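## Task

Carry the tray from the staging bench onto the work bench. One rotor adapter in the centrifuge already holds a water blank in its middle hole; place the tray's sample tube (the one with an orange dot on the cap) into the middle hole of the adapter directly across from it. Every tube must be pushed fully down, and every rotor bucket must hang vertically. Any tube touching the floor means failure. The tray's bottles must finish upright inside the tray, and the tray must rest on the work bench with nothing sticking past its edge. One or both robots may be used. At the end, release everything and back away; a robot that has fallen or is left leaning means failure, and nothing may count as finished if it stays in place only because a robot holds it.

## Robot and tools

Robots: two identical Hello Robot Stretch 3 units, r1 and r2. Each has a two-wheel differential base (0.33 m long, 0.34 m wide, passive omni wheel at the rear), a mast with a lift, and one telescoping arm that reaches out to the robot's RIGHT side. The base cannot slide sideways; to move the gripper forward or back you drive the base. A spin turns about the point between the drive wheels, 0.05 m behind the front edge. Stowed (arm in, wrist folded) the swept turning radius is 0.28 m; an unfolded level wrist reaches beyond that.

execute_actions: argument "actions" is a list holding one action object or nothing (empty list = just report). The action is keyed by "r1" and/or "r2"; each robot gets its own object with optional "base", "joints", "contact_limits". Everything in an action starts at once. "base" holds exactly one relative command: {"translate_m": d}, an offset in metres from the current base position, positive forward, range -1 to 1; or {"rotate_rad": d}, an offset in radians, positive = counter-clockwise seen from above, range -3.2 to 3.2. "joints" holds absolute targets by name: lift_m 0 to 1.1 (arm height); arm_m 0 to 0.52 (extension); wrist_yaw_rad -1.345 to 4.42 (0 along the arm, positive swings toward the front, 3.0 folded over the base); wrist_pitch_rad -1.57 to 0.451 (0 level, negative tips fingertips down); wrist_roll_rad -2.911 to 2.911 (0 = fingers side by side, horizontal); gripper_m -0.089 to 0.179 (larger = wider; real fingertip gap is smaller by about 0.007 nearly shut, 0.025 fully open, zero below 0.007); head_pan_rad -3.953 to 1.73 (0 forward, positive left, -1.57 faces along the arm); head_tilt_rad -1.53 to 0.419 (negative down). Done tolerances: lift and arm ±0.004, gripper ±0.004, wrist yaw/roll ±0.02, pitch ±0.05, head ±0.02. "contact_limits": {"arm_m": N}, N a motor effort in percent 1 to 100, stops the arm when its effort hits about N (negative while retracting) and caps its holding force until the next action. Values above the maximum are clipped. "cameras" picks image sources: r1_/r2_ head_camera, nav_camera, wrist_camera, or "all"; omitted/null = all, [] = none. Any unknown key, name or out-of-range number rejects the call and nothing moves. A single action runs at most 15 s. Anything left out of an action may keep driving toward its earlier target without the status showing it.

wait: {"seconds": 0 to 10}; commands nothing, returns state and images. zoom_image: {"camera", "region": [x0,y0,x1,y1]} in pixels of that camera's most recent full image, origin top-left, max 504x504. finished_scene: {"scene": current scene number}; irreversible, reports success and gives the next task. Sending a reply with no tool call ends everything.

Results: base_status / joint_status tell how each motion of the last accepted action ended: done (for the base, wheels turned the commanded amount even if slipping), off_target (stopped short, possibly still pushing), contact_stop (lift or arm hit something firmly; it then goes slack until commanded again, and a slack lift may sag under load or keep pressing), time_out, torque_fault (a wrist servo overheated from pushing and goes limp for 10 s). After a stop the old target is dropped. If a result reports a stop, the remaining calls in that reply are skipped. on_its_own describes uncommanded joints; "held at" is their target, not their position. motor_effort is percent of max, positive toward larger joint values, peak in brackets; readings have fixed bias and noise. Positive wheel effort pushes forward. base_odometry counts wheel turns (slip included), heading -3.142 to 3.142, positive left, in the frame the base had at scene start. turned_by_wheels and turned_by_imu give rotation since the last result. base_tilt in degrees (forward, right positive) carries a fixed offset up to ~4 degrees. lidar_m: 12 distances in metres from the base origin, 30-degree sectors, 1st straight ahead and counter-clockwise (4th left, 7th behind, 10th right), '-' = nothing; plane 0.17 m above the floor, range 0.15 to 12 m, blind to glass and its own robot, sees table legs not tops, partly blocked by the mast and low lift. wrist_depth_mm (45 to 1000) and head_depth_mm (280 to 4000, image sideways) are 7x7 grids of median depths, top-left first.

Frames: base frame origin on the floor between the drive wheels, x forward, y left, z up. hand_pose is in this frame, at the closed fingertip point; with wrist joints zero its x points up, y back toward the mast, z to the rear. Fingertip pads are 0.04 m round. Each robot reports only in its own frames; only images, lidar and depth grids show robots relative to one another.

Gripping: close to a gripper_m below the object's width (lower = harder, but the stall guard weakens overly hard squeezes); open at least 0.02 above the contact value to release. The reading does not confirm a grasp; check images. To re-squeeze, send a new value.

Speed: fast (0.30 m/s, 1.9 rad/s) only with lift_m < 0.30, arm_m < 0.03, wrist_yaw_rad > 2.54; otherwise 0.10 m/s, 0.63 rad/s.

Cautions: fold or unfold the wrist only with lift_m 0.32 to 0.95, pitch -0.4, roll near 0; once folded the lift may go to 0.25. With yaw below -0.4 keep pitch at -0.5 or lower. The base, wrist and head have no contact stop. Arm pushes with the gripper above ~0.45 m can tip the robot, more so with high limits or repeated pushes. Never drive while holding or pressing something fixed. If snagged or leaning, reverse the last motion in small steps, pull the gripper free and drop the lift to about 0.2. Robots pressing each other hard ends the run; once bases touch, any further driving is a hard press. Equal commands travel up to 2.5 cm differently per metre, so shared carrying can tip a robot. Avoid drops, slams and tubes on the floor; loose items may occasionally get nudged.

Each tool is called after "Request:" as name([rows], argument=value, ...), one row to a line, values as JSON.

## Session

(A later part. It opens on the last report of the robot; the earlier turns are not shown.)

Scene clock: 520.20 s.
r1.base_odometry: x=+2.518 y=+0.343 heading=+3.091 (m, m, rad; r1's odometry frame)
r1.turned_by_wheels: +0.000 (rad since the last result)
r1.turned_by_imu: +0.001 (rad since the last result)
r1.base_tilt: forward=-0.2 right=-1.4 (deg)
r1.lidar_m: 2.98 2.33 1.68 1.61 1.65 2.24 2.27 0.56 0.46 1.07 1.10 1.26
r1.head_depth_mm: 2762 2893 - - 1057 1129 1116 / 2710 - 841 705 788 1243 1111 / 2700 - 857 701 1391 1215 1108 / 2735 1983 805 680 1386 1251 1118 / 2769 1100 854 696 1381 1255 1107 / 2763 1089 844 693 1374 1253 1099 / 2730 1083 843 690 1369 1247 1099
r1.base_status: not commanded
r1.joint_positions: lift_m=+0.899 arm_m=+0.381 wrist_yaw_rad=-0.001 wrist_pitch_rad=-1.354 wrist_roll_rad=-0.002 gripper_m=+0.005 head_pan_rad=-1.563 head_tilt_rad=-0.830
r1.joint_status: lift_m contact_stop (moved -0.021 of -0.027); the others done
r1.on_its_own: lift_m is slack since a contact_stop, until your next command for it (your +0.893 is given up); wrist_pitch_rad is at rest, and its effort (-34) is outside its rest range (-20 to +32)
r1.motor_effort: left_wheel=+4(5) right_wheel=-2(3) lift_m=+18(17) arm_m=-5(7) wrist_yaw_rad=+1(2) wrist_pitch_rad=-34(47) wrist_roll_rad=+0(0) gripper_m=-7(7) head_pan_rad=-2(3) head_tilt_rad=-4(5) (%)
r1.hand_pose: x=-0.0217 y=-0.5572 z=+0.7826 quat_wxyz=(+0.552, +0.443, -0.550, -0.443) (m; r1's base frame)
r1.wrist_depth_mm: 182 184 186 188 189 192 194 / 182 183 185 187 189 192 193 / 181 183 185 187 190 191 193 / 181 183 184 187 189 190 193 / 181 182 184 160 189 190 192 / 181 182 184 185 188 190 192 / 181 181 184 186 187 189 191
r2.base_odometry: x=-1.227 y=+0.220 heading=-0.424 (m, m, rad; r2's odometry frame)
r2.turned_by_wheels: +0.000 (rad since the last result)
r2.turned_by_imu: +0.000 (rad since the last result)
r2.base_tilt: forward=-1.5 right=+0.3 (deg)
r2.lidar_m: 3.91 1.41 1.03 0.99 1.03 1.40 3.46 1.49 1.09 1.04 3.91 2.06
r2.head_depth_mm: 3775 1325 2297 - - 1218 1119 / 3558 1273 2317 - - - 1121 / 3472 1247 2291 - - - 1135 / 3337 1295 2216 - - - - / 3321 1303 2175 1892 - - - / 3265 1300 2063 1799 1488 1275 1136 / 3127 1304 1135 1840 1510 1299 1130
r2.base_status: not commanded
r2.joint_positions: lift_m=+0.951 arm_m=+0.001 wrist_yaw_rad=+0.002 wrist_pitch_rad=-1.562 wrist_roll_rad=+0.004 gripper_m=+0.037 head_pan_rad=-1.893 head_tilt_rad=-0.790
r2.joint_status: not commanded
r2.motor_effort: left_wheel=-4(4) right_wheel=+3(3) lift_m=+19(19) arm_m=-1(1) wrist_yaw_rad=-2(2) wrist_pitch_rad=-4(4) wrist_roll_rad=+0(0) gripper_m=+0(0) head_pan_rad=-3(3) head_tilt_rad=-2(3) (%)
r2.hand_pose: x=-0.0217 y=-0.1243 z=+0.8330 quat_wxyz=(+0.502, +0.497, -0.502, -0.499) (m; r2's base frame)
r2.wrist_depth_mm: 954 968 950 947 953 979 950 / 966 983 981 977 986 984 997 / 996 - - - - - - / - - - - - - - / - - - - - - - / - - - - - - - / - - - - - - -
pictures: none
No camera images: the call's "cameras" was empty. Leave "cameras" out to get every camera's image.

Touching table at lift ~.905.

Request:
execute_actions([
  {"r1":{"joints":{"gripper_m":0.06,"lift_m":0.908}}},
], cameras=["r1_wrist_camera"])

Request:
execute_actions([
  {"r1":{"joints":{"arm_m":0.425,"wrist_pitch_rad":-1.42}}},
], cameras=["r1_wrist_camera"])

Scene clock: 524.93 s.
r1.base_odometry: x=+2.518 y=+0.343 heading=+3.091 (m, m, rad; r1's odometry frame)
r1.turned_by_wheels: +0.000 (rad since the last result)
r1.turned_by_imu: +0.001 (rad since the last result)
r1.base_tilt: forward=-0.2 right=-1.4 (deg)
r1.lidar_m: 2.98 2.33 1.68 1.60 1.65 2.23 2.27 0.57 0.46 1.06 1.10 1.26
r1.head_depth_mm: 2815 2942 - - 993 1085 1115 / 2738 - 838 704 787 1239 1113 / 2728 - 859 690 1398 1213 1112 / 2801 2860 829 684 1389 1256 1120 / 2788 1096 856 696 1379 1256 1101 / 2749 1087 848 691 1377 1248 1101 / 2763 1084 847 690 1378 1242 1100
r1.base_status: not commanded
r1.joint_positions: lift_m=+0.908 arm_m=+0.380 wrist_yaw_rad=-0.001 wrist_pitch_rad=-1.415 wrist_roll_rad=-0.002 gripper_m=+0.060 head_pan_rad=-1.563 head_tilt_rad=-0.830
r1.joint_status: all done
r1.motor_effort: left_wheel=+4(4) right_wheel=-2(2) lift_m=+22(25) arm_m=-3(5) wrist_yaw_rad=+1(1) wrist_pitch_rad=-2(34) wrist_roll_rad=+0(1) gripper_m=+0(79) head_pan_rad=-2(2) head_tilt_rad=-5(4) (%)
r1.hand_pose: x=-0.0216 y=-0.5413 z=+0.7896 quat_wxyz=(+0.538, +0.460, -0.537, -0.460) (m; r1's base frame)
r1.wrist_depth_mm: 181 182 184 185 188 190 192 / 182 183 186 187 188 191 194 / 183 185 187 189 192 193 195 / 185 187 189 190 193 195 198 / 187 188 190 169 195 197 200 / 189 190 193 195 196 199 201 / 190 192 194 196 199 201 203
r2.base_odometry: x=-1.227 y=+0.220 heading=-0.424 (m, m, rad; r2's odometry frame)
r2.turned_by_wheels: +0.000 (rad since the last result)
r2.turned_by_imu: +0.000 (rad since the last result)
r2.base_tilt: forward=-1.6 right=+0.3 (deg)
r2.lidar_m: 3.90 1.41 1.03 0.99 1.03 1.41 3.47 1.50 1.09 1.04 3.89 2.06
r2.head_depth_mm: 3742 1319 2309 - - 1219 1122 / 3583 1271 2318 - - - 1130 / 3419 1249 2257 - - - 1129 / 3331 1296 2252 - - - - / 3310 1300 2164 1914 - - - / 3217 1302 2104 1796 1492 1273 1133 / 3090 1305 1135 1839 1524 1301 1125
r2.base_status: not commanded
r2.joint_positions: lift_m=+0.951 arm_m=+0.001 wrist_yaw_rad=+0.002 wrist_pitch_rad=-1.562 wrist_roll_rad=+0.004 gripper_m=+0.037 head_pan_rad=-1.893 head_tilt_rad=-0.790
r2.joint_status: not commanded
r2.motor_effort: left_wheel=-4(4) right_wheel=+3(3) lift_m=+19(19) arm_m=-1(1) wrist_yaw_rad=-2(2) wrist_pitch_rad=-4(4) wrist_roll_rad=+0(0) gripper_m=+0(1) head_pan_rad=-3(3) head_tilt_rad=-4(3) (%)
r2.hand_pose: x=-0.0217 y=-0.1243 z=+0.8330 quat_wxyz=(+0.502, +0.497, -0.502, -0.499) (m; r2's base frame)
r2.wrist_depth_mm: 939 955 958 971 955 973 976 / 965 981 995 - 967 989 992 / - - - 999 - - - / - - - - - - - / - - - - - - - / - - - - - - - / - - - - - - -
pictures: r1_wrist_camera
Images, in order (width x height): r1_wrist_camera 644x364.

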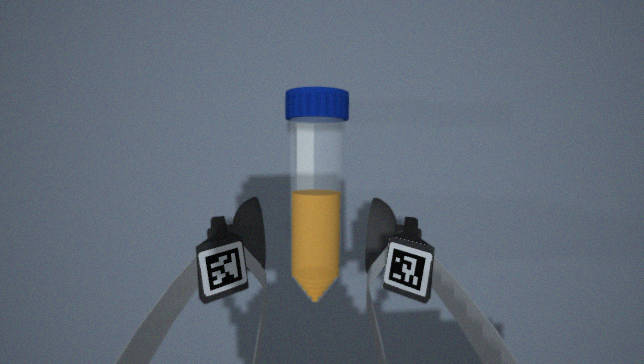

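Scene clock: 526.37 s.
r1.base_odometry: x=+2.518 y=+0.343 heading=+3.091 (m, m, rad; r1's odometry frame)
r1.turned_by_wheels: +0.000 (rad since the last result)
r1.turned_by_imu: +0.000 (rad since the last result)
r1.base_tilt: forward=-0.3 right=-1.4 (deg)
r1.lidar_m: 2.98 2.34 1.68 1.60 1.65 2.23 2.27 0.56 0.46 1.06 1.10 1.26
r1.head_depth_mm: 2797 2992 - - 996 1084 1119 / 2691 - 840 704 789 1232 1113 / 2666 1024 858 702 1396 1210 1110 / 2728 1966 830 697 1391 1253 1118 / 2777 1100 851 695 1387 1256 1101 / 2770 1093 847 692 1381 1248 1095 / 2755 1084 842 691 1376 1248 1098
r1.base_status: not commanded
r1.joint_positions: lift_m=+0.908 arm_m=+0.425 wrist_yaw_rad=-0.001 wrist_pitch_rad=-1.416 wrist_roll_rad=-0.002 gripper_m=+0.060 head_pan_rad=-1.563 head_tilt_rad=-0.830
r1.joint_status: all done
r1.motor_effort: left_wheel=+4(4) right_wheel=-2(2) lift_m=+22(22) arm_m=+3(7) wrist_yaw_rad=+1(1) wrist_pitch_rad=-2(3) wrist_roll_rad=+0(0) gripper_m=+0(0) head_pan_rad=-3(2) head_tilt_rad=-6(5) (%)
r1.hand_pose: x=-0.0216 y=-0.5853 z=+0.7896 quat_wxyz=(+0.538, +0.460, -0.536, -0.460) (m; r1's base frame)
r1.wrist_depth_mm: 181 182 183 185 188 189 191 / 182 184 185 187 189 191 194 / 184 185 187 190 191 193 195 / 185 187 189 190 193 195 197 / 187 188 190 193 194 197 198 / 189 189 193 185 196 199 200 / 190 191 193 173 198 200 203
r2.base_odometry: x=-1.227 y=+0.220 heading=-0.424 (m, m, rad; r2's odometry frame)
r2.turned_by_wheels: +0.000 (rad since the last result)
r2.turned_by_imu: +0.000 (rad since the last result)
r2.base_tilt: forward=-1.5 right=+0.3 (deg)
r2.lidar_m: 3.89 1.41 1.03 0.99 1.03 1.40 3.48 1.49 1.09 1.04 3.88 2.05
r2.head_depth_mm: 3758 1318 2329 - - 1225 1120 / 3514 1276 2318 - - - 1129 / 3450 1240 2297 - - - 1120 / 3316 1288 2242 - - - - / 3361 1301 2171 1905 - - - / 3194 1306 2100 1799 1478 1265 1129 / 3129 1309 1140 1836 1534 1296 1130
r2.base_status: not commanded
r2.joint_positions: lift_m=+0.951 arm_m=+0.001 wrist_yaw_rad=+0.002 wrist_pitch_rad=-1.562 wrist_roll_rad=+0.004 gripper_m=+0.037 head_pan_rad=-1.893 head_tilt_rad=-0.790
r2.joint_status: not commanded
r2.motor_effort: left_wheel=-4(4) right_wheel=+3(3) lift_m=+19(19) arm_m=-1(2) wrist_yaw_rad=-3(3) wrist_pitch_rad=-4(4) wrist_roll_rad=+0(0) gripper_m=+0(0) head_pan_rad=-3(3) head_tilt_rad=-4(3) (%)
r2.hand_pose: x=-0.0217 y=-0.1243 z=+0.8330 quat_wxyz=(+0.502, +0.497, -0.502, -0.499) (m; r2's base frame)
r2.wrist_depth_mm: 943 939 956 990 968 947 966 / 976 971 989 975 988 969 979 / 996 - 996 - - - - / - - - - - - - / - - - - - - - / - - - - - - - / - - - - - - -
pictures: r1_wrist_camera
Images, in order (width x height): r1_wrist_camera 644x364.

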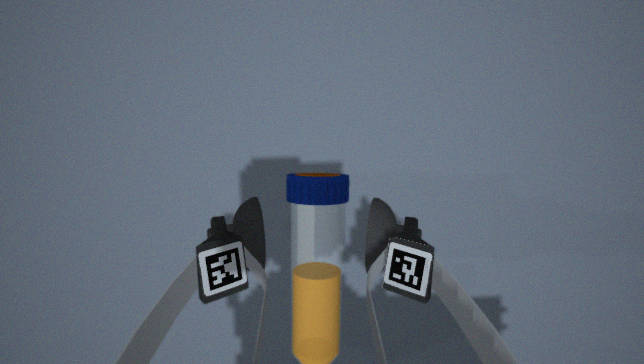

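Request:
execute_actions([
  {"r1":{"joints":{"gripper_m":0.018}}},
], cameras=[])

Request:
execute_actions([
  {"r1":{"joints":{"lift_m":1.08}}},
], cameras=["r1_wrist_camera","r1_head_camera"])

Scene clock: 531.37 s.
r1.base_odometry: x=+2.518 y=+0.343 heading=+3.091 (m, m, rad; r1's odometry frame)
r1.turned_by_wheels: +0.000 (rad since the last result)
r1.turned_by_imu: +0.001 (rad since the last result)
r1.base_tilt: forward=-0.2 right=-1.3 (deg)
r1.lidar_m: 2.97 2.33 1.67 1.60 1.66 2.23 2.27 0.56 0.46 1.06 1.10 1.26
r1.head_depth_mm: 2795 3017 - - 997 1085 1117 / 2710 - 839 706 788 1240 1114 / 2690 1025 860 702 1392 1210 1111 / 2693 1972 832 696 1389 1259 1117 / 2761 1103 852 697 1387 1253 1105 / 2754 1094 852 693 1381 1251 1099 / 2745 1083 844 690 1374 1244 1100
r1.base_status: not commanded
r1.joint_positions: lift_m=+0.908 arm_m=+0.425 wrist_yaw_rad=-0.001 wrist_pitch_rad=-1.417 wrist_roll_rad=-0.002 gripper_m=+0.018 head_pan_rad=-1.563 head_tilt_rad=-0.830
r1.joint_status: all done
r1.motor_effort: left_wheel=+4(4) right_wheel=-2(2) lift_m=+22(22) arm_m=+3(4) wrist_yaw_rad=+1(1) wrist_pitch_rad=-2(2) wrist_roll_rad=+0(0) gripper_m=-4(80) head_pan_rad=-3(2) head_tilt_rad=-4(6) (%)
r1.hand_pose: x=-0.0216 y=-0.5851 z=+0.7896 quat_wxyz=(+0.537, +0.460, -0.536, -0.460) (m; r1's base frame)
r1.wrist_depth_mm: 180 181 184 185 188 190 192 / 182 183 185 187 189 192 193 / 183 185 186 190 191 194 195 / 185 187 189 190 193 195 197 / 187 188 190 192 195 196 199 / 188 190 192 178 196 199 200 / 190 192 194 173 198 200 203
r2.base_odometry: x=-1.227 y=+0.220 heading=-0.424 (m, m, rad; r2's odometry frame)
r2.turned_by_wheels: +0.000 (rad since the last result)
r2.turned_by_imu: +0.000 (rad since the last result)
r2.base_tilt: forward=-1.5 right=+0.3 (deg)
r2.lidar_m: 3.92 1.41 1.03 0.99 1.03 1.41 3.47 1.49 1.09 1.04 3.90 2.06
r2.head_depth_mm: 3752 1326 2332 - - 1227 1128 / 3534 1281 2342 - - - 1119 / 3427 1244 2310 - - - 1121 / 3339 1301 2263 - - - - / 3237 1292 2155 1928 - - - / 3172 1302 2089 1800 1486 1273 1126 / 3092 1288 1140 1831 1526 1292 1124
r2.base_status: not commanded
r2.joint_positions: lift_m=+0.951 arm_m=+0.001 wrist_yaw_rad=+0.002 wrist_pitch_rad=-1.562 wrist_roll_rad=+0.004 gripper_m=+0.037 head_pan_rad=-1.893 head_tilt_rad=-0.790
r2.joint_status: not commanded
r2.motor_effort: left_wheel=-4(4) right_wheel=+3(3) lift_m=+19(19) arm_m=-1(1) wrist_yaw_rad=-3(3) wrist_pitch_rad=-4(4) wrist_roll_rad=+0(0) gripper_m=+0(0) head_pan_rad=-3(3) head_tilt_rad=-4(3) (%)
r2.hand_pose: x=-0.0217 y=-0.1243 z=+0.8330 quat_wxyz=(+0.502, +0.497, -0.502, -0.499) (m; r2's base frame)
r2.wrist_depth_mm: 955 946 957 954 944 960 981 / 980 974 956 - 998 986 983 / - - - 983 - - - / - - - - - - - / - - - - - - - / - - - - - - - / - - - - - - -
pictures: none
No camera images: the call's "cameras" was empty. Leave "cameras" out to get every camera's image.

Scene clock: 533.77 s.
r1.base_odometry: x=+2.518 y=+0.343 heading=+3.091 (m, m, rad; r1's odometry frame)
r1.turned_by_wheels: +0.000 (rad since the last result)
r1.turned_by_imu: +0.001 (rad since the last result)
r1.base_tilt: forward=-0.3 right=-1.4 (deg)
r1.lidar_m: 2.98 2.34 1.68 1.60 1.66 2.23 2.26 0.56 0.46 1.06 1.09 1.26
r1.head_depth_mm: 2795 2806 1219 973 938 1087 1118 / 2795 2769 867 705 788 1243 1114 / 2761 1113 861 700 1395 1217 1110 / 2750 1106 859 700 1394 1251 1117 / 2758 1102 851 695 1385 1253 1109 / 2760 1090 846 694 1384 1245 1100 / 2759 1085 843 691 1375 1244 1096
r1.base_status: not commanded
r1.joint_positions: lift_m=+1.080 arm_m=+0.425 wrist_yaw_rad=-0.001 wrist_pitch_rad=-1.417 wrist_roll_rad=-0.002 gripper_m=+0.018 head_pan_rad=-1.563 head_tilt_rad=-0.830
r1.joint_status: all done
r1.motor_effort: left_wheel=+4(4) right_wheel=-2(2) lift_m=+22(24) arm_m=+4(3) wrist_yaw_rad=+1(1) wrist_pitch_rad=-2(2) wrist_roll_rad=+0(0) gripper_m=+0(4) head_pan_rad=-3(2) head_tilt_rad=-5(5) (%)
r1.hand_pose: x=-0.0216 y=-0.5851 z=+0.9615 quat_wxyz=(+0.537, +0.460, -0.536, -0.460) (m; r1's base frame)
r1.wrist_depth_mm: 346 350 353 356 360 582 508 / 350 351 357 361 363 587 516 / 354 356 360 363 370 595 514 / 355 358 361 368 370 596 520 / 359 363 366 370 376 604 521 / 364 367 368 376 380 616 610 / 365 366 375 375 381 - -
r2.base_odometry: x=-1.227 y=+0.220 heading=-0.424 (m, m, rad; r2's odometry frame)
r2.turned_by_wheels: +0.000 (rad since the last result)
r2.turned_by_imu: +0.000 (rad since the last result)
r2.base_tilt: forward=-1.5 right=+0.3 (deg)
r2.lidar_m: 3.92 1.42 1.03 0.99 1.03 1.40 3.47 1.49 1.09 1.04 3.92 2.05
r2.head_depth_mm: 3684 1319 2331 - - 1217 1120 / 3592 1272 2337 - - - 1125 / 3485 1240 2285 - - - 1129 / 3370 1297 2245 - - - - / 3288 1301 2187 1897 - - - / 3267 1301 2104 1783 1481 1272 1123 / 3095 1302 1131 1856 1516 1294 1139
r2.base_status: not commanded
r2.joint_positions: lift_m=+0.951 arm_m=+0.001 wrist_yaw_rad=+0.002 wrist_pitch_rad=-1.562 wrist_roll_rad=+0.004 gripper_m=+0.037 head_pan_rad=-1.893 head_tilt_rad=-0.790
r2.joint_status: not commanded
r2.motor_effort: left_wheel=-4(4) right_wheel=+3(3) lift_m=+19(19) arm_m=-1(1) wrist_yaw_rad=-3(3) wrist_pitch_rad=-4(4) wrist_roll_rad=+0(0) gripper_m=+0(0) head_pan_rad=-4(3) head_tilt_rad=-3(4) (%)
r2.hand_pose: x=-0.0217 y=-0.1243 z=+0.8330 quat_wxyz=(+0.502, +0.497, -0.502, -0.499) (m; r2's base frame)
r2.wrist_depth_mm: 945 937 960 977 945 964 947 / 993 987 959 977 - - - / - - - - - - - / - - - - - - - / - - - - - - - / - - - - - - - / - - - - - - -
pictures: r1_head_camera (sideways: a quarter turn clockwise sets it upright), r1_wrist_camera
Images, in order (width x height): r1_head_camera 896x504, r1_wrist_camera 644x364.

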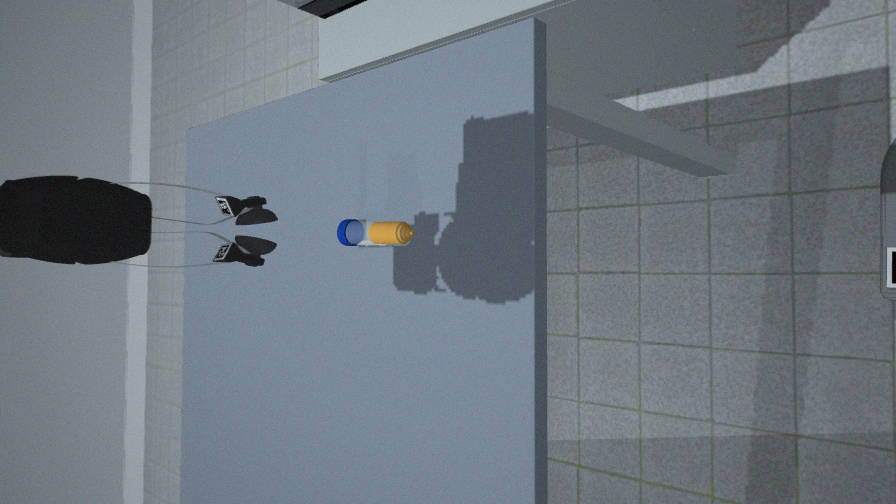

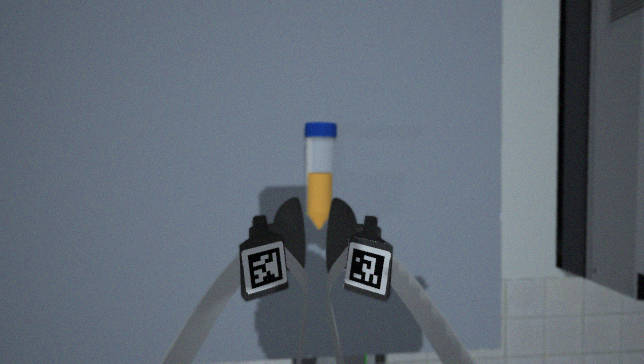

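Request:
execute_actions([
  {"r1":{"joints":{"lift_m":0.93,"gripper_m":0.06}}},
], cameras=[])

Request:
execute_actions([
  {"r1":{"joints":{"lift_m":0.897}}},
], cameras=["r1_wrist_camera"])

Request:
execute_actions([
  {"r1":{"joints":{"gripper_m":0.008}}},
], cameras=["r1_wrist_camera"])

Request:
execute_actions([
  {"r1":{"joints":{"lift_m":1.08}}},
], cameras=["r1_wrist_camera","r1_head_camera"])

Scene clock: 543.90 s.
r1.base_odometry: x=+2.518 y=+0.343 heading=+3.091 (m, m, rad; r1's odometry frame)
r1.turned_by_wheels: +0.000 (rad since the last result)
r1.turned_by_imu: +0.001 (rad since the last result)
r1.base_tilt: forward=-0.2 right=-1.3 (deg)
r1.lidar_m: 2.98 2.33 1.68 1.60 1.65 2.23 2.27 0.56 0.46 1.06 1.10 1.26
r1.head_depth_mm: 2725 - - 707 935 1083 1113 / 2680 1752 865 705 787 1237 1114 / 2613 1028 864 702 1393 1210 1115 / 2724 1109 842 697 1386 1255 1115 / 2752 1101 849 696 1386 1250 1099 / 2785 1092 849 692 1383 1253 1099 / 2772 1089 845 690 1378 1242 1098
r1.base_status: not commanded
r1.joint_positions: lift_m=+0.930 arm_m=+0.425 wrist_yaw_rad=-0.001 wrist_pitch_rad=-1.417 wrist_roll_rad=-0.002 gripper_m=+0.060 head_pan_rad=-1.563 head_tilt_rad=-0.830
r1.joint_status: all done
r1.motor_effort: left_wheel=+4(4) right_wheel=-2(2) lift_m=+14(22) arm_m=+3(4) wrist_yaw_rad=+1(1) wrist_pitch_rad=-2(2) wrist_roll_rad=+1(0) gripper_m=-1(81) head_pan_rad=-2(2) head_tilt_rad=-5(5) (%)
r1.hand_pose: x=-0.0216 y=-0.5851 z=+0.8121 quat_wxyz=(+0.537, +0.460, -0.536, -0.460) (m; r1's base frame)
r1.wrist_depth_mm: 202 202 205 207 211 212 214 / 204 206 207 208 212 214 216 / 205 207 209 211 214 216 219 / 207 209 211 213 216 218 221 / 209 211 214 214 218 221 223 / 211 212 216 218 220 222 225 / 213 215 218 220 222 225 228
r2.base_odometry: x=-1.227 y=+0.220 heading=-0.424 (m, m, rad; r2's odometry frame)
r2.turned_by_wheels: +0.000 (rad since the last result)
r2.turned_by_imu: +0.000 (rad since the last result)
r2.base_tilt: forward=-1.6 right=+0.2 (deg)
r2.lidar_m: 3.92 1.41 1.03 0.99 1.03 1.40 3.47 1.50 1.09 1.04 3.90 2.05
r2.head_depth_mm: 3762 1314 2305 - - 1228 1126 / 3565 1274 2326 - - - 1125 / 3449 1242 2274 - - - 1125 / 3429 1291 2242 - - - - / 3309 1300 2163 1872 - - - / 3213 1306 2103 1788 1481 1265 1129 / 3054 1303 1136 1849 1519 1300 1127
r2.base_status: not commanded
r2.joint_positions: lift_m=+0.951 arm_m=+0.001 wrist_yaw_rad=+0.002 wrist_pitch_rad=-1.562 wrist_roll_rad=+0.004 gripper_m=+0.037 head_pan_rad=-1.893 head_tilt_rad=-0.790
r2.joint_status: not commanded
r2.motor_effort: left_wheel=-4(4) right_wheel=+3(3) lift_m=+19(19) arm_m=-1(1) wrist_yaw_rad=-3(3) wrist_pitch_rad=-4(4) wrist_roll_rad=+0(1) gripper_m=+0(0) head_pan_rad=-3(4) head_tilt_rad=-3(3) (%)
r2.hand_pose: x=-0.0217 y=-0.1243 z=+0.8330 quat_wxyz=(+0.502, +0.497, -0.502, -0.499) (m; r2's base frame)
r2.wrist_depth_mm: 953 953 975 939 953 963 935 / 973 - - 970 - - - / - - - - - - - / - - - - - - - / - - - - - - - / - - - - - - - / - - - - - - -
pictures: none
No camera images: the call's "cameras" was empty. Leave "cameras" out to get every camera's image.

Scene clock: 544.93 s.
r1.base_odometry: x=+2.518 y=+0.343 heading=+3.091 (m, m, rad; r1's odometry frame)
r1.turned_by_wheels: +0.000 (rad since the last result)
r1.turned_by_imu: +0.000 (rad since the last result)
r1.base_tilt: forward=-0.2 right=-1.4 (deg)
r1.lidar_m: 2.99 2.33 1.68 1.61 1.66 2.23 2.26 0.56 0.46 1.07 1.10 1.26
r1.head_depth_mm: 2805 2935 - - 1060 1131 1119 / 2716 - 838 707 786 1239 1113 / 2676 - 863 701 1396 1213 1113 / 2751 1973 832 698 1387 1262 1115 / 2785 1097 854 695 1386 1249 1107 / 2757 1093 847 693 1386 1252 1102 / 2737 1081 844 691 1375 1246 1095
r1.base_status: not commanded
r1.joint_positions: lift_m=+0.900 arm_m=+0.425 wrist_yaw_rad=-0.001 wrist_pitch_rad=-1.418 wrist_roll_rad=-0.002 gripper_m=+0.060 head_pan_rad=-1.563 head_tilt_rad=-0.830
r1.joint_status: lift_m contact_stop (moved -0.031 of -0.033)
r1.on_its_own: lift_m is slack since a contact_stop, until your next command for it
r1.motor_effort: left_wheel=+3(4) right_wheel=-1(2) lift_m=+16(16) arm_m=+4(4) wrist_yaw_rad=+1(1) wrist_pitch_rad=+0(2) wrist_roll_rad=+1(0) gripper_m=-1(0) head_pan_rad=-3(3) head_tilt_rad=-6(5) (%)
r1.hand_pose: x=-0.0216 y=-0.5848 z=+0.7815 quat_wxyz=(+0.537, +0.461, -0.536, -0.460) (m; r1's base frame)
r1.wrist_depth_mm: 174 176 177 180 181 183 184 / 175 177 179 180 182 185 187 / 177 179 181 182 184 185 188 / 179 180 182 183 186 187 190 / 180 182 183 163 187 190 192 / 182 183 186 187 190 191 194 / 183 185 188 190 191 193 195
r2.base_odometry: x=-1.227 y=+0.220 heading=-0.424 (m, m, rad; r2's odometry frame)
r2.turned_by_wheels: +0.000 (rad since the last result)
r2.turned_by_imu: +0.000 (rad since the last result)
r2.base_tilt: forward=-1.5 right=+0.3 (deg)
r2.lidar_m: 3.89 1.41 1.03 0.99 1.03 1.41 3.47 1.49 1.09 1.04 3.91 2.05
r2.head_depth_mm: 3661 1319 2316 - - 1227 1117 / 3619 1278 2317 - - - 1128 / 3440 1236 2313 - - - 1126 / 3337 1292 2244 - - - - / 3295 1298 2192 1916 - - - / 3172 1305 2092 1785 1478 1272 1130 / 3094 1297 1137 1841 1528 1290 1127
r2.base_status: not commanded
r2.joint_positions: lift_m=+0.951 arm_m=+0.001 wrist_yaw_rad=+0.002 wrist_pitch_rad=-1.562 wrist_roll_rad=+0.004 gripper_m=+0.037 head_pan_rad=-1.893 head_tilt_rad=-0.790
r2.joint_status: not commanded
r2.motor_effort: left_wheel=-4(4) right_wheel=+3(3) lift_m=+19(19) arm_m=-1(1) wrist_yaw_rad=-2(4) wrist_pitch_rad=-4(4) wrist_roll_rad=+1(0) gripper_m=+0(0) head_pan_rad=-3(3) head_tilt_rad=-3(4) (%)
r2.hand_pose: x=-0.0217 y=-0.1243 z=+0.8330 quat_wxyz=(+0.502, +0.497, -0.502, -0.499) (m; r2's base frame)
r2.wrist_depth_mm: 946 959 947 958 954 975 972 / 958 974 971 982 987 997 976 / 983 - 994 - - - - / - - - - - - - / - - - - - - - / - - - - - - - / - - - - - - -
pictures: r1_wrist_camera
Images, in order (width x height): r1_wrist_camera 644x364.

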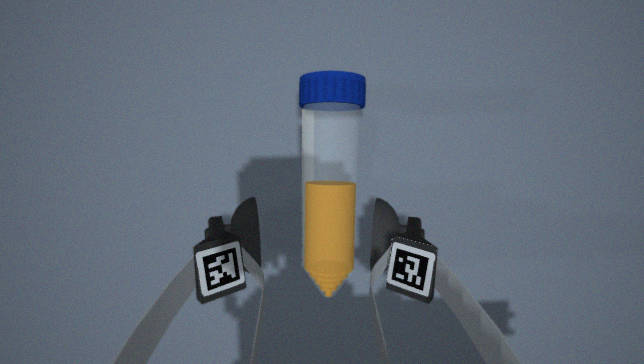

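not run: a stop came earlier in this reply.

not run: a stop came earlier in this reply.

Request:
execute_actions([
  {"r1":{"joints":{"lift_m":0.905,"arm_m":0.478}}},
], cameras=["r1_wrist_camera"])

Request:
execute_actions([
  {"r1":{"joints":{"lift_m":0.901}}},
], cameras=[])

Request:
execute_actions([
  {"r1":{"joints":{"gripper_m":0.008}}},
], cameras=["r1_wrist_camera"])

Request:
execute_actions([
  {"r1":{"joints":{"lift_m":1.08}}},
], cameras=["r1_wrist_camera","r1_head_camera"])

Scene clock: 552.70 s.
r1.base_odometry: x=+2.518 y=+0.343 heading=+3.091 (m, m, rad; r1's odometry frame)
r1.turned_by_wheels: +0.000 (rad since the last result)
r1.turned_by_imu: +0.001 (rad since the last result)
r1.base_tilt: forward=-0.4 right=-1.3 (deg)
r1.lidar_m: 2.97 2.34 1.68 1.60 1.65 2.23 2.27 0.56 0.46 1.07 1.10 1.26
r1.head_depth_mm: 2783 3010 - - 995 1106 1118 / 2686 - 840 704 788 1237 1113 / 2633 1023 861 701 1397 1216 1111 / 2758 1104 843 699 1388 1255 1118 / 2760 1101 850 697 1383 1249 1101 / 2752 1092 846 692 1383 1249 1103 / 2739 1085 840 691 1371 1247 1099
r1.base_status: not commanded
r1.joint_positions: lift_m=+0.905 arm_m=+0.478 wrist_yaw_rad=-0.001 wrist_pitch_rad=-1.420 wrist_roll_rad=-0.002 gripper_m=+0.060 head_pan_rad=-1.563 head_tilt_rad=-0.830
r1.joint_status: all done
r1.motor_effort: left_wheel=+3(3) right_wheel=-1(1) lift_m=+22(21) arm_m=+3(4) wrist_yaw_rad=+1(1) wrist_pitch_rad=+0(1) wrist_roll_rad=-1(1) gripper_m=-1(1) head_pan_rad=-3(3) head_tilt_rad=-5(5) (%)
r1.hand_pose: x=-0.0216 y=-0.6373 z=+0.7865 quat_wxyz=(+0.537, +0.461, -0.535, -0.461) (m; r1's base frame)
r1.wrist_depth_mm: 177 178 180 182 184 185 188 / 178 180 182 184 186 188 190 / 180 182 183 185 188 189 192 / 182 183 185 186 189 192 193 / 184 185 187 189 192 193 196 / 185 187 190 190 193 195 197 / 187 189 191 170 196 198 199
r2.base_odometry: x=-1.227 y=+0.220 heading=-0.424 (m, m, rad; r2's odometry frame)
r2.turned_by_wheels: +0.000 (rad since the last result)
r2.turned_by_imu: +0.000 (rad since the last result)
r2.base_tilt: forward=-1.5 right=+0.2 (deg)
r2.lidar_m: 3.90 1.42 1.03 0.99 1.03 1.40 3.47 1.50 1.09 1.04 3.90 2.05
r2.head_depth_mm: 3692 1323 2303 - - 1227 1120 / 3604 1276 2294 - - - 1120 / 3502 1246 2290 - - - 1126 / 3361 1294 2263 - - - - / 3282 1300 2182 1896 - - - / 3239 1311 2101 1796 1489 1264 1127 / 3122 1314 1132 1852 1521 1298 1127
r2.base_status: not commanded
r2.joint_positions: lift_m=+0.951 arm_m=+0.001 wrist_yaw_rad=+0.002 wrist_pitch_rad=-1.562 wrist_roll_rad=+0.004 gripper_m=+0.037 head_pan_rad=-1.893 head_tilt_rad=-0.790
r2.joint_status: not commanded
r2.motor_effort: left_wheel=-4(4) right_wheel=+3(3) lift_m=+19(19) arm_m=-1(1) wrist_yaw_rad=-2(2) wrist_pitch_rad=-4(4) wrist_roll_rad=+0(0) gripper_m=+0(0) head_pan_rad=-3(3) head_tilt_rad=-4(3) (%)
r2.hand_pose: x=-0.0217 y=-0.1243 z=+0.8330 quat_wxyz=(+0.502, +0.497, -0.502, -0.499) (m; r2's base frame)
r2.wrist_depth_mm: 944 945 944 948 948 947 963 / - 992 984 992 996 991 - / - 981 986 997 - - - / - - - - - - - / - - - - - - - / - - - - - - - / - - - - - - -
pictures: r1_wrist_camera
Images, in order (width x height): r1_wrist_camera 644x364.

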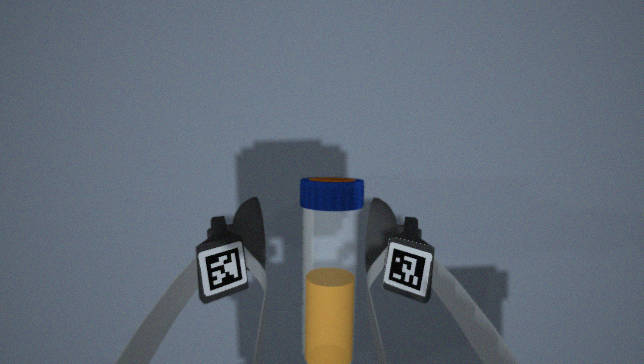

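Scene clock: 553.37 s.
r1.base_odometry: x=+2.518 y=+0.343 heading=+3.091 (m, m, rad; r1's odometry frame)
r1.turned_by_wheels: +0.000 (rad since the last result)
r1.turned_by_imu: +0.000 (rad since the last result)
r1.base_tilt: forward=-0.4 right=-1.5 (deg)
r1.lidar_m: 2.98 2.33 1.68 1.60 1.66 2.23 2.27 0.56 0.46 1.06 1.10 1.26
r1.head_depth_mm: 2787 2894 - - 994 1129 1113 / 2689 - 838 704 789 1243 1117 / 2674 1030 865 701 1397 1216 1111 / 2723 1107 856 700 1393 1254 1116 / 2744 1098 851 693 1388 1254 1105 / 2766 1098 847 692 1385 1244 1105 / 2728 1087 847 690 1364 1241 1095
r1.base_status: not commanded
r1.joint_positions: lift_m=+0.901 arm_m=+0.478 wrist_yaw_rad=-0.001 wrist_pitch_rad=-1.420 wrist_roll_rad=-0.002 gripper_m=+0.060 head_pan_rad=-1.563 head_tilt_rad=-0.830
r1.joint_status: all done
r1.motor_effort: left_wheel=+3(3) right_wheel=-1(1) lift_m=+13(22) arm_m=+4(4) wrist_yaw_rad=+1(0) wrist_pitch_rad=+0(0) wrist_roll_rad=+1(1) gripper_m=+0(0) head_pan_rad=-2(2) head_tilt_rad=-6(6) (%)
r1.hand_pose: x=-0.0216 y=-0.6373 z=+0.7832 quat_wxyz=(+0.537, +0.461, -0.535, -0.461) (m; r1's base frame)
r1.wrist_depth_mm: 174 175 178 179 181 183 184 / 176 177 179 181 183 184 187 / 178 179 180 182 184 187 189 / 178 181 182 183 187 189 191 / 181 183 184 187 188 190 193 / 183 184 187 187 191 193 193 / 184 186 188 167 192 195 196
r2.base_odometry: x=-1.227 y=+0.220 heading=-0.424 (m, m, rad; r2's odometry frame)
r2.turned_by_wheels: +0.000 (rad since the last result)
r2.turned_by_imu: +0.000 (rad since the last result)
r2.base_tilt: forward=-1.5 right=+0.2 (deg)
r2.lidar_m: 3.92 1.41 1.03 0.99 1.03 1.41 3.47 1.49 1.09 1.04 3.90 2.05
r2.head_depth_mm: 3698 1330 2313 - - 1226 1123 / 3582 1264 2308 - - - 1121 / 3433 1238 2290 - - - 1128 / 3323 1300 2258 - - - - / 3255 1305 2151 1890 - - - / 3209 1305 2105 1791 1469 1271 1127 / 3133 1302 1139 1851 1541 1295 1129
r2.base_status: not commanded
r2.joint_positions: lift_m=+0.951 arm_m=+0.001 wrist_yaw_rad=+0.002 wrist_pitch_rad=-1.562 wrist_roll_rad=+0.004 gripper_m=+0.037 head_pan_rad=-1.893 head_tilt_rad=-0.790
r2.joint_status: not commanded
r2.motor_effort: left_wheel=-4(4) right_wheel=+3(3) lift_m=+19(19) arm_m=-1(1) wrist_yaw_rad=-4(2) wrist_pitch_rad=-4(4) wrist_roll_rad=+1(0) gripper_m=+0(0) head_pan_rad=-3(4) head_tilt_rad=-4(2) (%)
r2.hand_pose: x=-0.0217 y=-0.1243 z=+0.8330 quat_wxyz=(+0.502, +0.497, -0.502, -0.499) (m; r2's base frame)
r2.wrist_depth_mm: 953 951 967 960 942 961 967 / 974 976 974 965 - 988 997 / - - - - - - - / - - - - - - - / - - - - - - - / - - - - - - - / - - - - - - -
pictures: none
No camera images: the call's "cameras" was empty. Leave "cameras" out to get every camera's image.

Scene clock: 554.37 s.
r1.base_odometry: x=+2.518 y=+0.343 heading=+3.091 (m, m, rad; r1's odometry frame)
r1.turned_by_wheels: +0.000 (rad since the last result)
r1.turned_by_imu: +0.000 (rad since the last result)
r1.base_tilt: forward=-0.2 right=-1.4 (deg)
r1.lidar_m: 2.98 2.33 1.67 1.61 1.65 2.22 2.26 0.56 0.46 1.06 1.10 1.26
r1.head_depth_mm: 2812 2944 - - 995 1130 1119 / 2695 - 840 703 787 1238 1117 / 2665 1031 863 704 1397 1212 1109 / 2721 1110 857 699 1397 1256 1111 / 2788 1098 852 695 1383 1250 1106 / 2773 1090 849 694 1377 1244 1101 / 2753 1089 844 690 1378 1246 1102
r1.base_status: not commanded
r1.joint_positions: lift_m=+0.901 arm_m=+0.478 wrist_yaw_rad=-0.001 wrist_pitch_rad=-1.420 wrist_roll_rad=-0.002 gripper_m=+0.008 head_pan_rad=-1.563 head_tilt_rad=-0.830
r1.joint_status: all done
r1.motor_effort: left_wheel=+5(5) right_wheel=-4(3) lift_m=+12(12) arm_m=+3(3) wrist_yaw_rad=+1(1) wrist_pitch_rad=+0(0) wrist_roll_rad=+0(0) gripper_m=-8(86) head_pan_rad=-2(2) head_tilt_rad=-5(6) (%)
r1.hand_pose: x=-0.0216 y=-0.6373 z=+0.7832 quat_wxyz=(+0.537, +0.461, -0.535, -0.461) (m; r1's base frame)
r1.wrist_depth_mm: 175 177 178 180 182 183 186 / 177 178 180 182 183 186 187 / 179 180 182 184 185 187 189 / 180 182 183 184 187 189 191 / 181 184 185 187 189 191 193 / 183 185 188 175 191 193 195 / 186 187 189 167 193 194 197
r2.base_odometry: x=-1.227 y=+0.220 heading=-0.424 (m, m, rad; r2's odometry frame)
r2.turned_by_wheels: +0.000 (rad since the last result)
r2.turned_by_imu: +0.000 (rad since the last result)
r2.base_tilt: forward=-1.5 right=+0.3 (deg)
r2.lidar_m: 3.90 1.42 1.03 0.99 1.03 1.40 3.47 1.49 1.09 1.04 3.89 2.05
r2.head_depth_mm: 3654 1322 2317 - - 1222 1118 / 3547 1281 2321 - - - 1124 / 3491 1251 2258 - - - 1122 / 3358 1293 2232 - - - - / 3299 1292 2161 1895 - - - / 3217 1291 2096 1805 1497 1271 1133 / 3061 1298 1129 1864 1520 1295 1132
r2.base_status: not commanded
r2.joint_positions: lift_m=+0.951 arm_m=+0.001 wrist_yaw_rad=+0.002 wrist_pitch_rad=-1.562 wrist_roll_rad=+0.004 gripper_m=+0.037 head_pan_rad=-1.893 head_tilt_rad=-0.790
r2.joint_status: not commanded
r2.motor_effort: left_wheel=-4(4) right_wheel=+3(3) lift_m=+19(19) arm_m=-1(1) wrist_yaw_rad=-2(3) wrist_pitch_rad=-4(4) wrist_roll_rad=+0(0) gripper_m=+0(0) head_pan_rad=-4(3) head_tilt_rad=-4(3) (%)
r2.hand_pose: x=-0.0217 y=-0.1243 z=+0.8330 quat_wxyz=(+0.502, +0.497, -0.502, -0.499) (m; r2's base frame)
r2.wrist_depth_mm: 960 943 941 967 949 978 957 / 971 - 995 989 974 957 977 / - 978 - - - - - / - - - - - - - / - - - - - - - / - - - - - - - / - - - - - - -
pictures: r1_wrist_camera
Images, in order (width x height): r1_wrist_camera 644x364.

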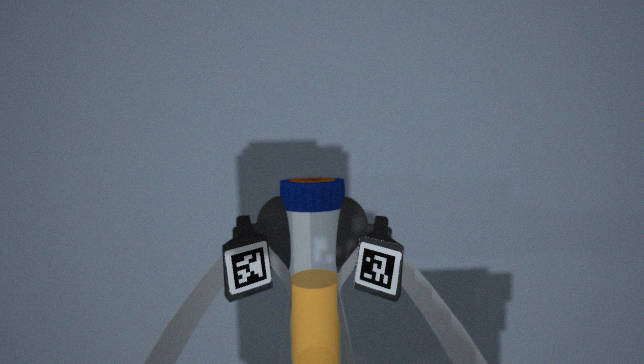

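Scene clock: 556.83 s.
r1.base_odometry: x=+2.518 y=+0.343 heading=+3.091 (m, m, rad; r1's odometry frame)
r1.turned_by_wheels: +0.000 (rad since the last result)
r1.turned_by_imu: +0.000 (rad since the last result)
r1.base_tilt: forward=-0.3 right=-1.4 (deg)
r1.lidar_m: 2.98 2.34 1.68 1.60 1.65 2.23 2.27 0.56 0.46 1.06 1.10 1.26
r1.head_depth_mm: 2792 2778 1221 967 940 1081 1118 / 2795 2747 867 704 789 1240 1115 / 2768 1120 861 703 1399 1208 1116 / 2773 2826 856 698 1394 1257 1117 / 2742 1096 853 695 1382 1254 1101 / 2763 1089 848 693 1377 1253 1101 / 2726 1084 845 691 1378 1247 1099
r1.base_status: not commanded
r1.joint_positions: lift_m=+1.080 arm_m=+0.478 wrist_yaw_rad=-0.001 wrist_pitch_rad=-1.420 wrist_roll_rad=-0.002 gripper_m=+0.008 head_pan_rad=-1.563 head_tilt_rad=-0.830
r1.joint_status: all done
r1.motor_effort: left_wheel=+3(5) right_wheel=-1(4) lift_m=+22(25) arm_m=+3(3) wrist_yaw_rad=+1(0) wrist_pitch_rad=+0(0) wrist_roll_rad=+0(0) gripper_m=+0(8) head_pan_rad=-2(2) head_tilt_rad=-5(5) (%)
r1.hand_pose: x=-0.0216 y=-0.6373 z=+0.9615 quat_wxyz=(+0.537, +0.461, -0.535, -0.461) (m; r1's base frame)
r1.wrist_depth_mm: 347 348 351 356 358 577 509 / 348 353 356 358 361 591 513 / 352 357 360 364 368 591 510 / 355 360 362 367 369 603 518 / 359 361 366 - 373 609 526 / 362 366 369 376 378 612 522 / 366 371 374 376 381 - -
r2.base_odometry: x=-1.227 y=+0.220 heading=-0.424 (m, m, rad; r2's odometry frame)
r2.turned_by_wheels: +0.000 (rad since the last result)
r2.turned_by_imu: +0.000 (rad since the last result)
r2.base_tilt: forward=-1.5 right=+0.2 (deg)
r2.lidar_m: 3.87 1.41 1.03 0.99 1.03 1.41 3.47 1.49 1.09 1.04 3.91 2.05
r2.head_depth_mm: 3727 1315 2316 - - 1222 1118 / 3585 1271 2334 - - - 1129 / 3450 1258 2262 - - - 1126 / 3351 1298 2254 - - - - / 3291 1308 2154 1916 - - - / 3199 1300 2084 1787 1493 1271 1126 / 3086 1309 1128 1848 1512 1296 1133
r2.base_status: not commanded
r2.joint_positions: lift_m=+0.951 arm_m=+0.001 wrist_yaw_rad=+0.002 wrist_pitch_rad=-1.562 wrist_roll_rad=+0.004 gripper_m=+0.037 head_pan_rad=-1.893 head_tilt_rad=-0.790
r2.joint_status: not commanded
r2.motor_effort: left_wheel=-4(4) right_wheel=+3(3) lift_m=+19(19) arm_m=-1(1) wrist_yaw_rad=-3(3) wrist_pitch_rad=-4(4) wrist_roll_rad=+0(0) gripper_m=+0(0) head_pan_rad=-3(4) head_tilt_rad=-3(4) (%)
r2.hand_pose: x=-0.0217 y=-0.1243 z=+0.8330 quat_wxyz=(+0.502, +0.497, -0.502, -0.499) (m; r2's base frame)
r2.wrist_depth_mm: 963 953 948 949 968 946 957 / 976 982 978 977 977 990 992 / - 995 - - - - - / - - - - - - - / - - - - - - - / - - - - - - - / - - - - - - -
pictures: r1_head_camera (sideways: a quarter turn clockwise sets it upright), r1_wrist_camera
Images, in order (width x height): r1_head_camera 896x504, r1_wrist_camera 644x364.

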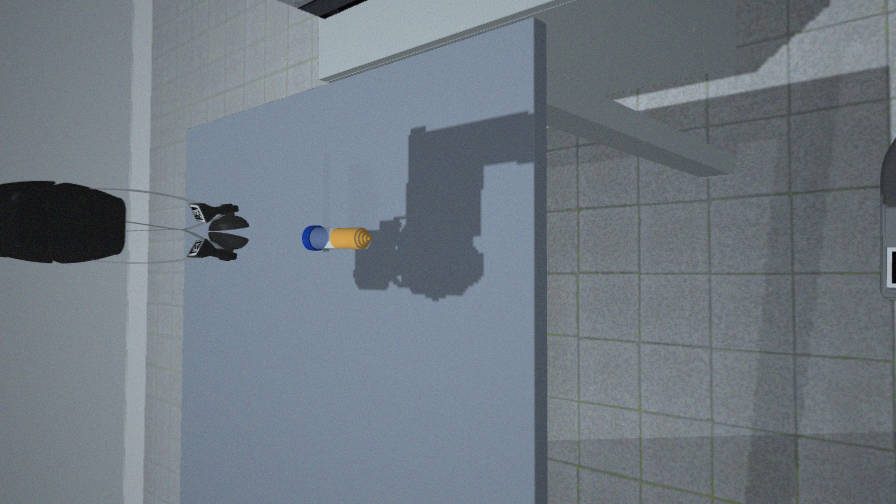

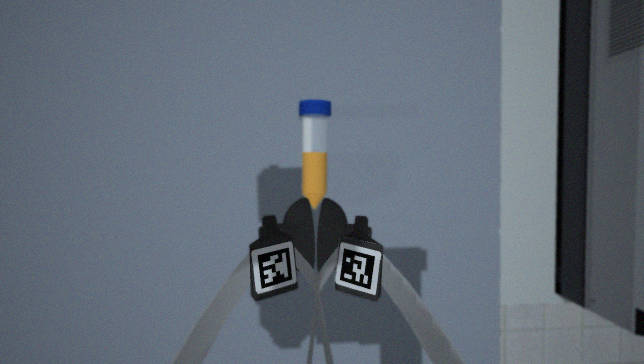

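Request:
execute_actions([
  {"r1":{"joints":{"lift_m":0.93,"gripper_m":0.065,"wrist_pitch_rad":-1.57,"arm_m":0.52}}},
], cameras=["r1_wrist_camera"])

Scene clock: 568.20 s.
r1.base_odometry: x=+2.518 y=+0.343 heading=+3.091 (m, m, rad; r1's odometry frame)
r1.turned_by_wheels: +0.000 (rad since the last result)
r1.turned_by_imu: +0.001 (rad since the last result)
r1.base_tilt: forward=-0.3 right=-1.4 (deg)
r1.lidar_m: 2.97 2.33 1.67 1.61 1.66 2.22 2.27 0.56 0.46 1.07 1.10 1.26
r1.head_depth_mm: 2790 - - 717 939 1085 1116 / - 2459 866 704 787 1242 1116 / - 1087 861 702 1390 1207 1111 / 2707 1104 856 699 1394 1254 1113 / 2765 1104 851 697 1392 1248 1103 / 2745 1089 846 693 1378 1243 1102 / 2750 1083 842 691 1374 1244 1101
r1.base_status: not commanded
r1.joint_positions: lift_m=+0.930 arm_m=+0.519 wrist_yaw_rad=-0.001 wrist_pitch_rad=-1.554 wrist_roll_rad=-0.002 gripper_m=+0.065 head_pan_rad=-1.563 head_tilt_rad=-0.830
r1.joint_status: all done
joint sent to its limit — the command would take r1.wrist_pitch_rad past its lower limit, so that joint was sent only as far as its limit.
r1.motor_effort: left_wheel=+3(3) right_wheel=-1(1) lift_m=+14(20) arm_m=+3(3) wrist_yaw_rad=+2(0) wrist_pitch_rad=-3(4) wrist_roll_rad=+0(0) gripper_m=+0(80) head_pan_rad=-2(3) head_tilt_rad=-5(5) (%)
r1.hand_pose: x=-0.0216 y=-0.6441 z=+0.8124 quat_wxyz=(+0.505, +0.496, -0.503, -0.496) (m; r1's base frame)
r1.wrist_depth_mm: 187 188 190 192 194 196 198 / 192 194 195 196 200 202 204 / 198 200 202 204 207 208 211 / 204 206 209 209 214 215 217 / 212 213 214 217 219 223 225 / 219 220 226 225 230 230 234 / 226 228 231 234 237 240 245
r2.base_odometry: x=-1.227 y=+0.220 heading=-0.424 (m, m, rad; r2's odometry frame)
r2.turned_by_wheels: +0.000 (rad since the last result)
r2.turned_by_imu: +0.000 (rad since the last result)
r2.base_tilt: forward=-1.5 right=+0.2 (deg)
r2.lidar_m: 3.89 1.42 1.03 0.99 1.03 1.40 3.47 1.50 1.09 1.04 3.90 2.05
r2.head_depth_mm: 3757 1316 2325 - - 1230 1128 / 3574 1265 2339 - - - 1123 / 3516 1242 2272 - - - 1123 / 3297 1301 2254 - - - - / 3294 1296 2167 1897 - - - / 3171 1295 2067 1779 1480 1273 1125 / 3068 1307 1139 1854 1518 1293 1127
r2.base_status: not commanded
r2.joint_positions: lift_m=+0.951 arm_m=+0.001 wrist_yaw_rad=+0.002 wrist_pitch_rad=-1.562 wrist_roll_rad=+0.004 gripper_m=+0.037 head_pan_rad=-1.893 head_tilt_rad=-0.790
r2.joint_status: not commanded
r2.motor_effort: left_wheel=-4(4) right_wheel=+3(3) lift_m=+19(19) arm_m=-1(1) wrist_yaw_rad=-1(3) wrist_pitch_rad=-4(4) wrist_roll_rad=+0(1) gripper_m=+0(0) head_pan_rad=-3(3) head_tilt_rad=-4(2) (%)
r2.hand_pose: x=-0.0217 y=-0.1243 z=+0.8330 quat_wxyz=(+0.502, +0.497, -0.502, -0.499) (m; r2's base frame)
r2.wrist_depth_mm: 951 964 944 971 974 961 969 / 964 975 972 - 996 - 973 / - - - - - - - / - - - - - - - / - - - - - - - / - - - - - - - / - - - - - - -
pictures: r1_wrist_camera
Images, in order (width x height): r1_wrist_camera 644x364.

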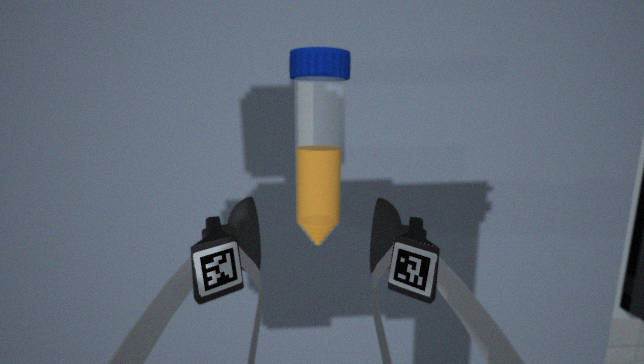

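Request:
execute_actions([
  {"r1":{"joints":{"wrist_pitch_rad":-1.36}}},
], cameras=[])

Request:
execute_actions([
  {"r1":{"joints":{"lift_m":0.885}}},
], cameras=["r1_wrist_camera"])

Scene clock: 575.50 s.
r1.base_odometry: x=+2.518 y=+0.343 heading=+3.091 (m, m, rad; r1's odometry frame)
r1.turned_by_wheels: +0.000 (rad since the last result)
r1.turned_by_imu: +0.001 (rad since the last result)
r1.base_tilt: forward=-0.2 right=-1.4 (deg)
r1.lidar_m: 2.98 2.33 1.67 1.60 1.65 2.23 2.27 0.56 0.46 1.06 1.10 1.26
r1.head_depth_mm: 2773 - - 716 939 1084 1120 / - 2475 866 705 790 1244 1116 / - 1072 865 701 1397 1209 1109 / 2705 1105 853 699 1385 1254 1117 / 2764 1096 854 697 1381 1254 1107 / 2770 1090 848 692 1380 1249 1106 / 2756 1082 845 689 1375 1243 1094
r1.base_status: not commanded
r1.joint_positions: lift_m=+0.930 arm_m=+0.519 wrist_yaw_rad=-0.001 wrist_pitch_rad=-1.366 wrist_roll_rad=-0.002 gripper_m=+0.065 head_pan_rad=-1.563 head_tilt_rad=-0.830
r1.joint_status: all done
r1.motor_effort: left_wheel=+3(3) right_wheel=-2(1) lift_m=+14(14) arm_m=+3(3) wrist_yaw_rad=+1(1) wrist_pitch_rad=+3(4) wrist_roll_rad=+0(0) gripper_m=+0(0) head_pan_rad=-3(2) head_tilt_rad=-6(5) (%)
r1.hand_pose: x=-0.0217 y=-0.6923 z=+0.8132 quat_wxyz=(+0.549, +0.447, -0.548, -0.446) (m; r1's base frame)
r1.wrist_depth_mm: 209 211 212 215 217 219 222 / 209 210 212 215 218 220 222 / 209 211 213 215 217 220 223 / 209 210 214 215 218 221 222 / 210 211 213 214 219 221 222 / 209 211 214 214 218 221 224 / 210 212 214 216 218 222 224
r2.base_odometry: x=-1.227 y=+0.220 heading=-0.424 (m, m, rad; r2's odometry frame)
r2.turned_by_wheels: +0.000 (rad since the last result)
r2.turned_by_imu: +0.000 (rad since the last result)
r2.base_tilt: forward=-1.5 right=+0.3 (deg)
r2.lidar_m: 3.92 1.42 1.03 0.99 1.03 1.41 3.48 1.49 1.09 1.04 3.91 2.05
r2.head_depth_mm: 3771 1313 2350 - - 1233 1127 / 3564 1280 2332 - - - 1119 / 3465 1242 2270 - - - 1125 / 3332 1297 2270 - - - - / 3346 1305 2145 1883 - - - / 3222 1293 2096 1771 1479 1270 1131 / 3140 1308 1131 1844 1518 1293 1130
r2.base_status: not commanded
r2.joint_positions: lift_m=+0.951 arm_m=+0.001 wrist_yaw_rad=+0.002 wrist_pitch_rad=-1.562 wrist_roll_rad=+0.004 gripper_m=+0.037 head_pan_rad=-1.893 head_tilt_rad=-0.790
r2.joint_status: not commanded
r2.motor_effort: left_wheel=-4(4) right_wheel=+3(3) lift_m=+19(19) arm_m=-1(1) wrist_yaw_rad=-4(1) wrist_pitch_rad=-4(4) wrist_roll_rad=+0(0) gripper_m=+0(0) head_pan_rad=-4(3) head_tilt_rad=-4(3) (%)
r2.hand_pose: x=-0.0217 y=-0.1243 z=+0.8330 quat_wxyz=(+0.502, +0.497, -0.502, -0.499) (m; r2's base frame)
r2.wrist_depth_mm: 964 966 948 953 972 962 967 / 982 978 972 959 976 995 976 / 990 - - - - - - / - - - - - - - / - - - - - - - / - - - - - - - / - - - - - - -
pictures: none
No camera images: the call's "cameras" was empty. Leave "cameras" out to get every camera's image.

Scene clock: 577.57 s.
r1.base_odometry: x=+2.518 y=+0.343 heading=+3.091 (m, m, rad; r1's odometry frame)
r1.turned_by_wheels: +0.000 (rad since the last result)
r1.turned_by_imu: +0.000 (rad since the last result)
r1.base_tilt: forward=-0.2 right=-1.5 (deg)
r1.lidar_m: 2.99 2.34 1.67 1.61 1.65 2.23 2.27 0.56 0.46 1.07 1.10 1.26
r1.head_depth_mm: 2810 2937 - - 1059 1129 1115 / 2686 - 840 706 789 1236 1113 / 2665 1069 861 702 1402 1214 1107 / 2697 1111 832 698 1386 1253 1117 / 2775 1099 856 694 1388 1250 1104 / 2754 1098 847 692 1379 1248 1103 / 2729 1087 844 689 1374 1239 1100
r1.base_status: not commanded
r1.joint_positions: lift_m=+0.899 arm_m=+0.519 wrist_yaw_rad=-0.001 wrist_pitch_rad=-1.365 wrist_roll_rad=-0.002 gripper_m=+0.065 head_pan_rad=-1.563 head_tilt_rad=-0.830
r1.joint_status: lift_m contact_stop (moved -0.031 of -0.045)
r1.on_its_own: lift_m is slack since a contact_stop, until your next command for it (your +0.885 is given up)
r1.motor_effort: left_wheel=+2(4) right_wheel=-1(3) lift_m=+18(19) arm_m=+3(4) wrist_yaw_rad=+1(1) wrist_pitch_rad=+3(4) wrist_roll_rad=+1(0) gripper_m=-1(2) head_pan_rad=-3(2) head_tilt_rad=-5(5) (%)
r1.hand_pose: x=-0.0217 y=-0.6925 z=+0.7822 quat_wxyz=(+0.549, +0.446, -0.548, -0.446) (m; r1's base frame)
r1.wrist_depth_mm: 180 181 183 186 187 190 191 / 180 182 183 184 187 189 191 / 180 181 183 185 187 189 191 / 180 182 184 185 188 189 192 / 180 181 184 185 188 190 192 / 180 182 184 165 188 189 191 / 180 182 184 185 188 190 192
r2.base_odometry: x=-1.227 y=+0.220 heading=-0.424 (m, m, rad; r2's odometry frame)
r2.turned_by_wheels: +0.000 (rad since the last result)
r2.turned_by_imu: +0.000 (rad since the last result)
r2.base_tilt: forward=-1.4 right=+0.2 (deg)
r2.lidar_m: 3.92 1.41 1.03 0.99 1.03 1.40 3.47 1.50 1.09 1.04 3.91 2.05
r2.head_depth_mm: 3695 1321 2312 - - 1223 1127 / 3604 1276 2294 - - - 1122 / 3453 1245 2283 - - - 1126 / 3346 1294 2255 - - - - / 3285 1304 2170 1880 - - - / 3243 1309 2096 1786 1486 1267 1129 / 3120 1298 1136 1847 1529 1291 1133
r2.base_status: not commanded
r2.joint_positions: lift_m=+0.951 arm_m=+0.001 wrist_yaw_rad=+0.002 wrist_pitch_rad=-1.562 wrist_roll_rad=+0.004 gripper_m=+0.037 head_pan_rad=-1.893 head_tilt_rad=-0.790
r2.joint_status: not commanded
r2.motor_effort: left_wheel=-4(4) right_wheel=+3(3) lift_m=+19(19) arm_m=-1(1) wrist_yaw_rad=-2(1) wrist_pitch_rad=-4(4) wrist_roll_rad=+0(0) gripper_m=+0(1) head_pan_rad=-4(3) head_tilt_rad=-3(4) (%)
r2.hand_pose: x=-0.0217 y=-0.1243 z=+0.8330 quat_wxyz=(+0.502, +0.497, -0.502, -0.499) (m; r2's base frame)
r2.wrist_depth_mm: 952 951 961 970 945 976 980 / 984 978 986 976 989 971 988 / - - - - - - - / - - - - - - - / - - - - - - - / - - - - - - - / - - - - - - -
pictures: r1_wrist_camera
Images, in order (width x height): r1_wrist_camera 644x364.

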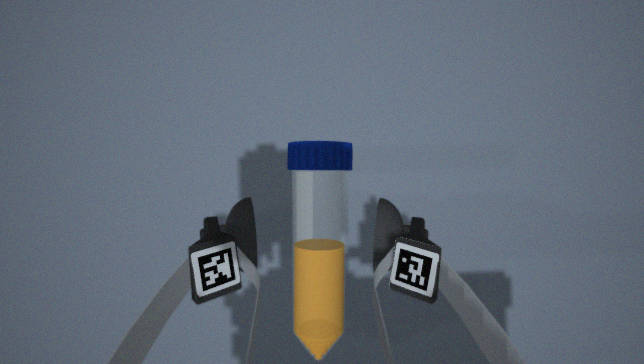

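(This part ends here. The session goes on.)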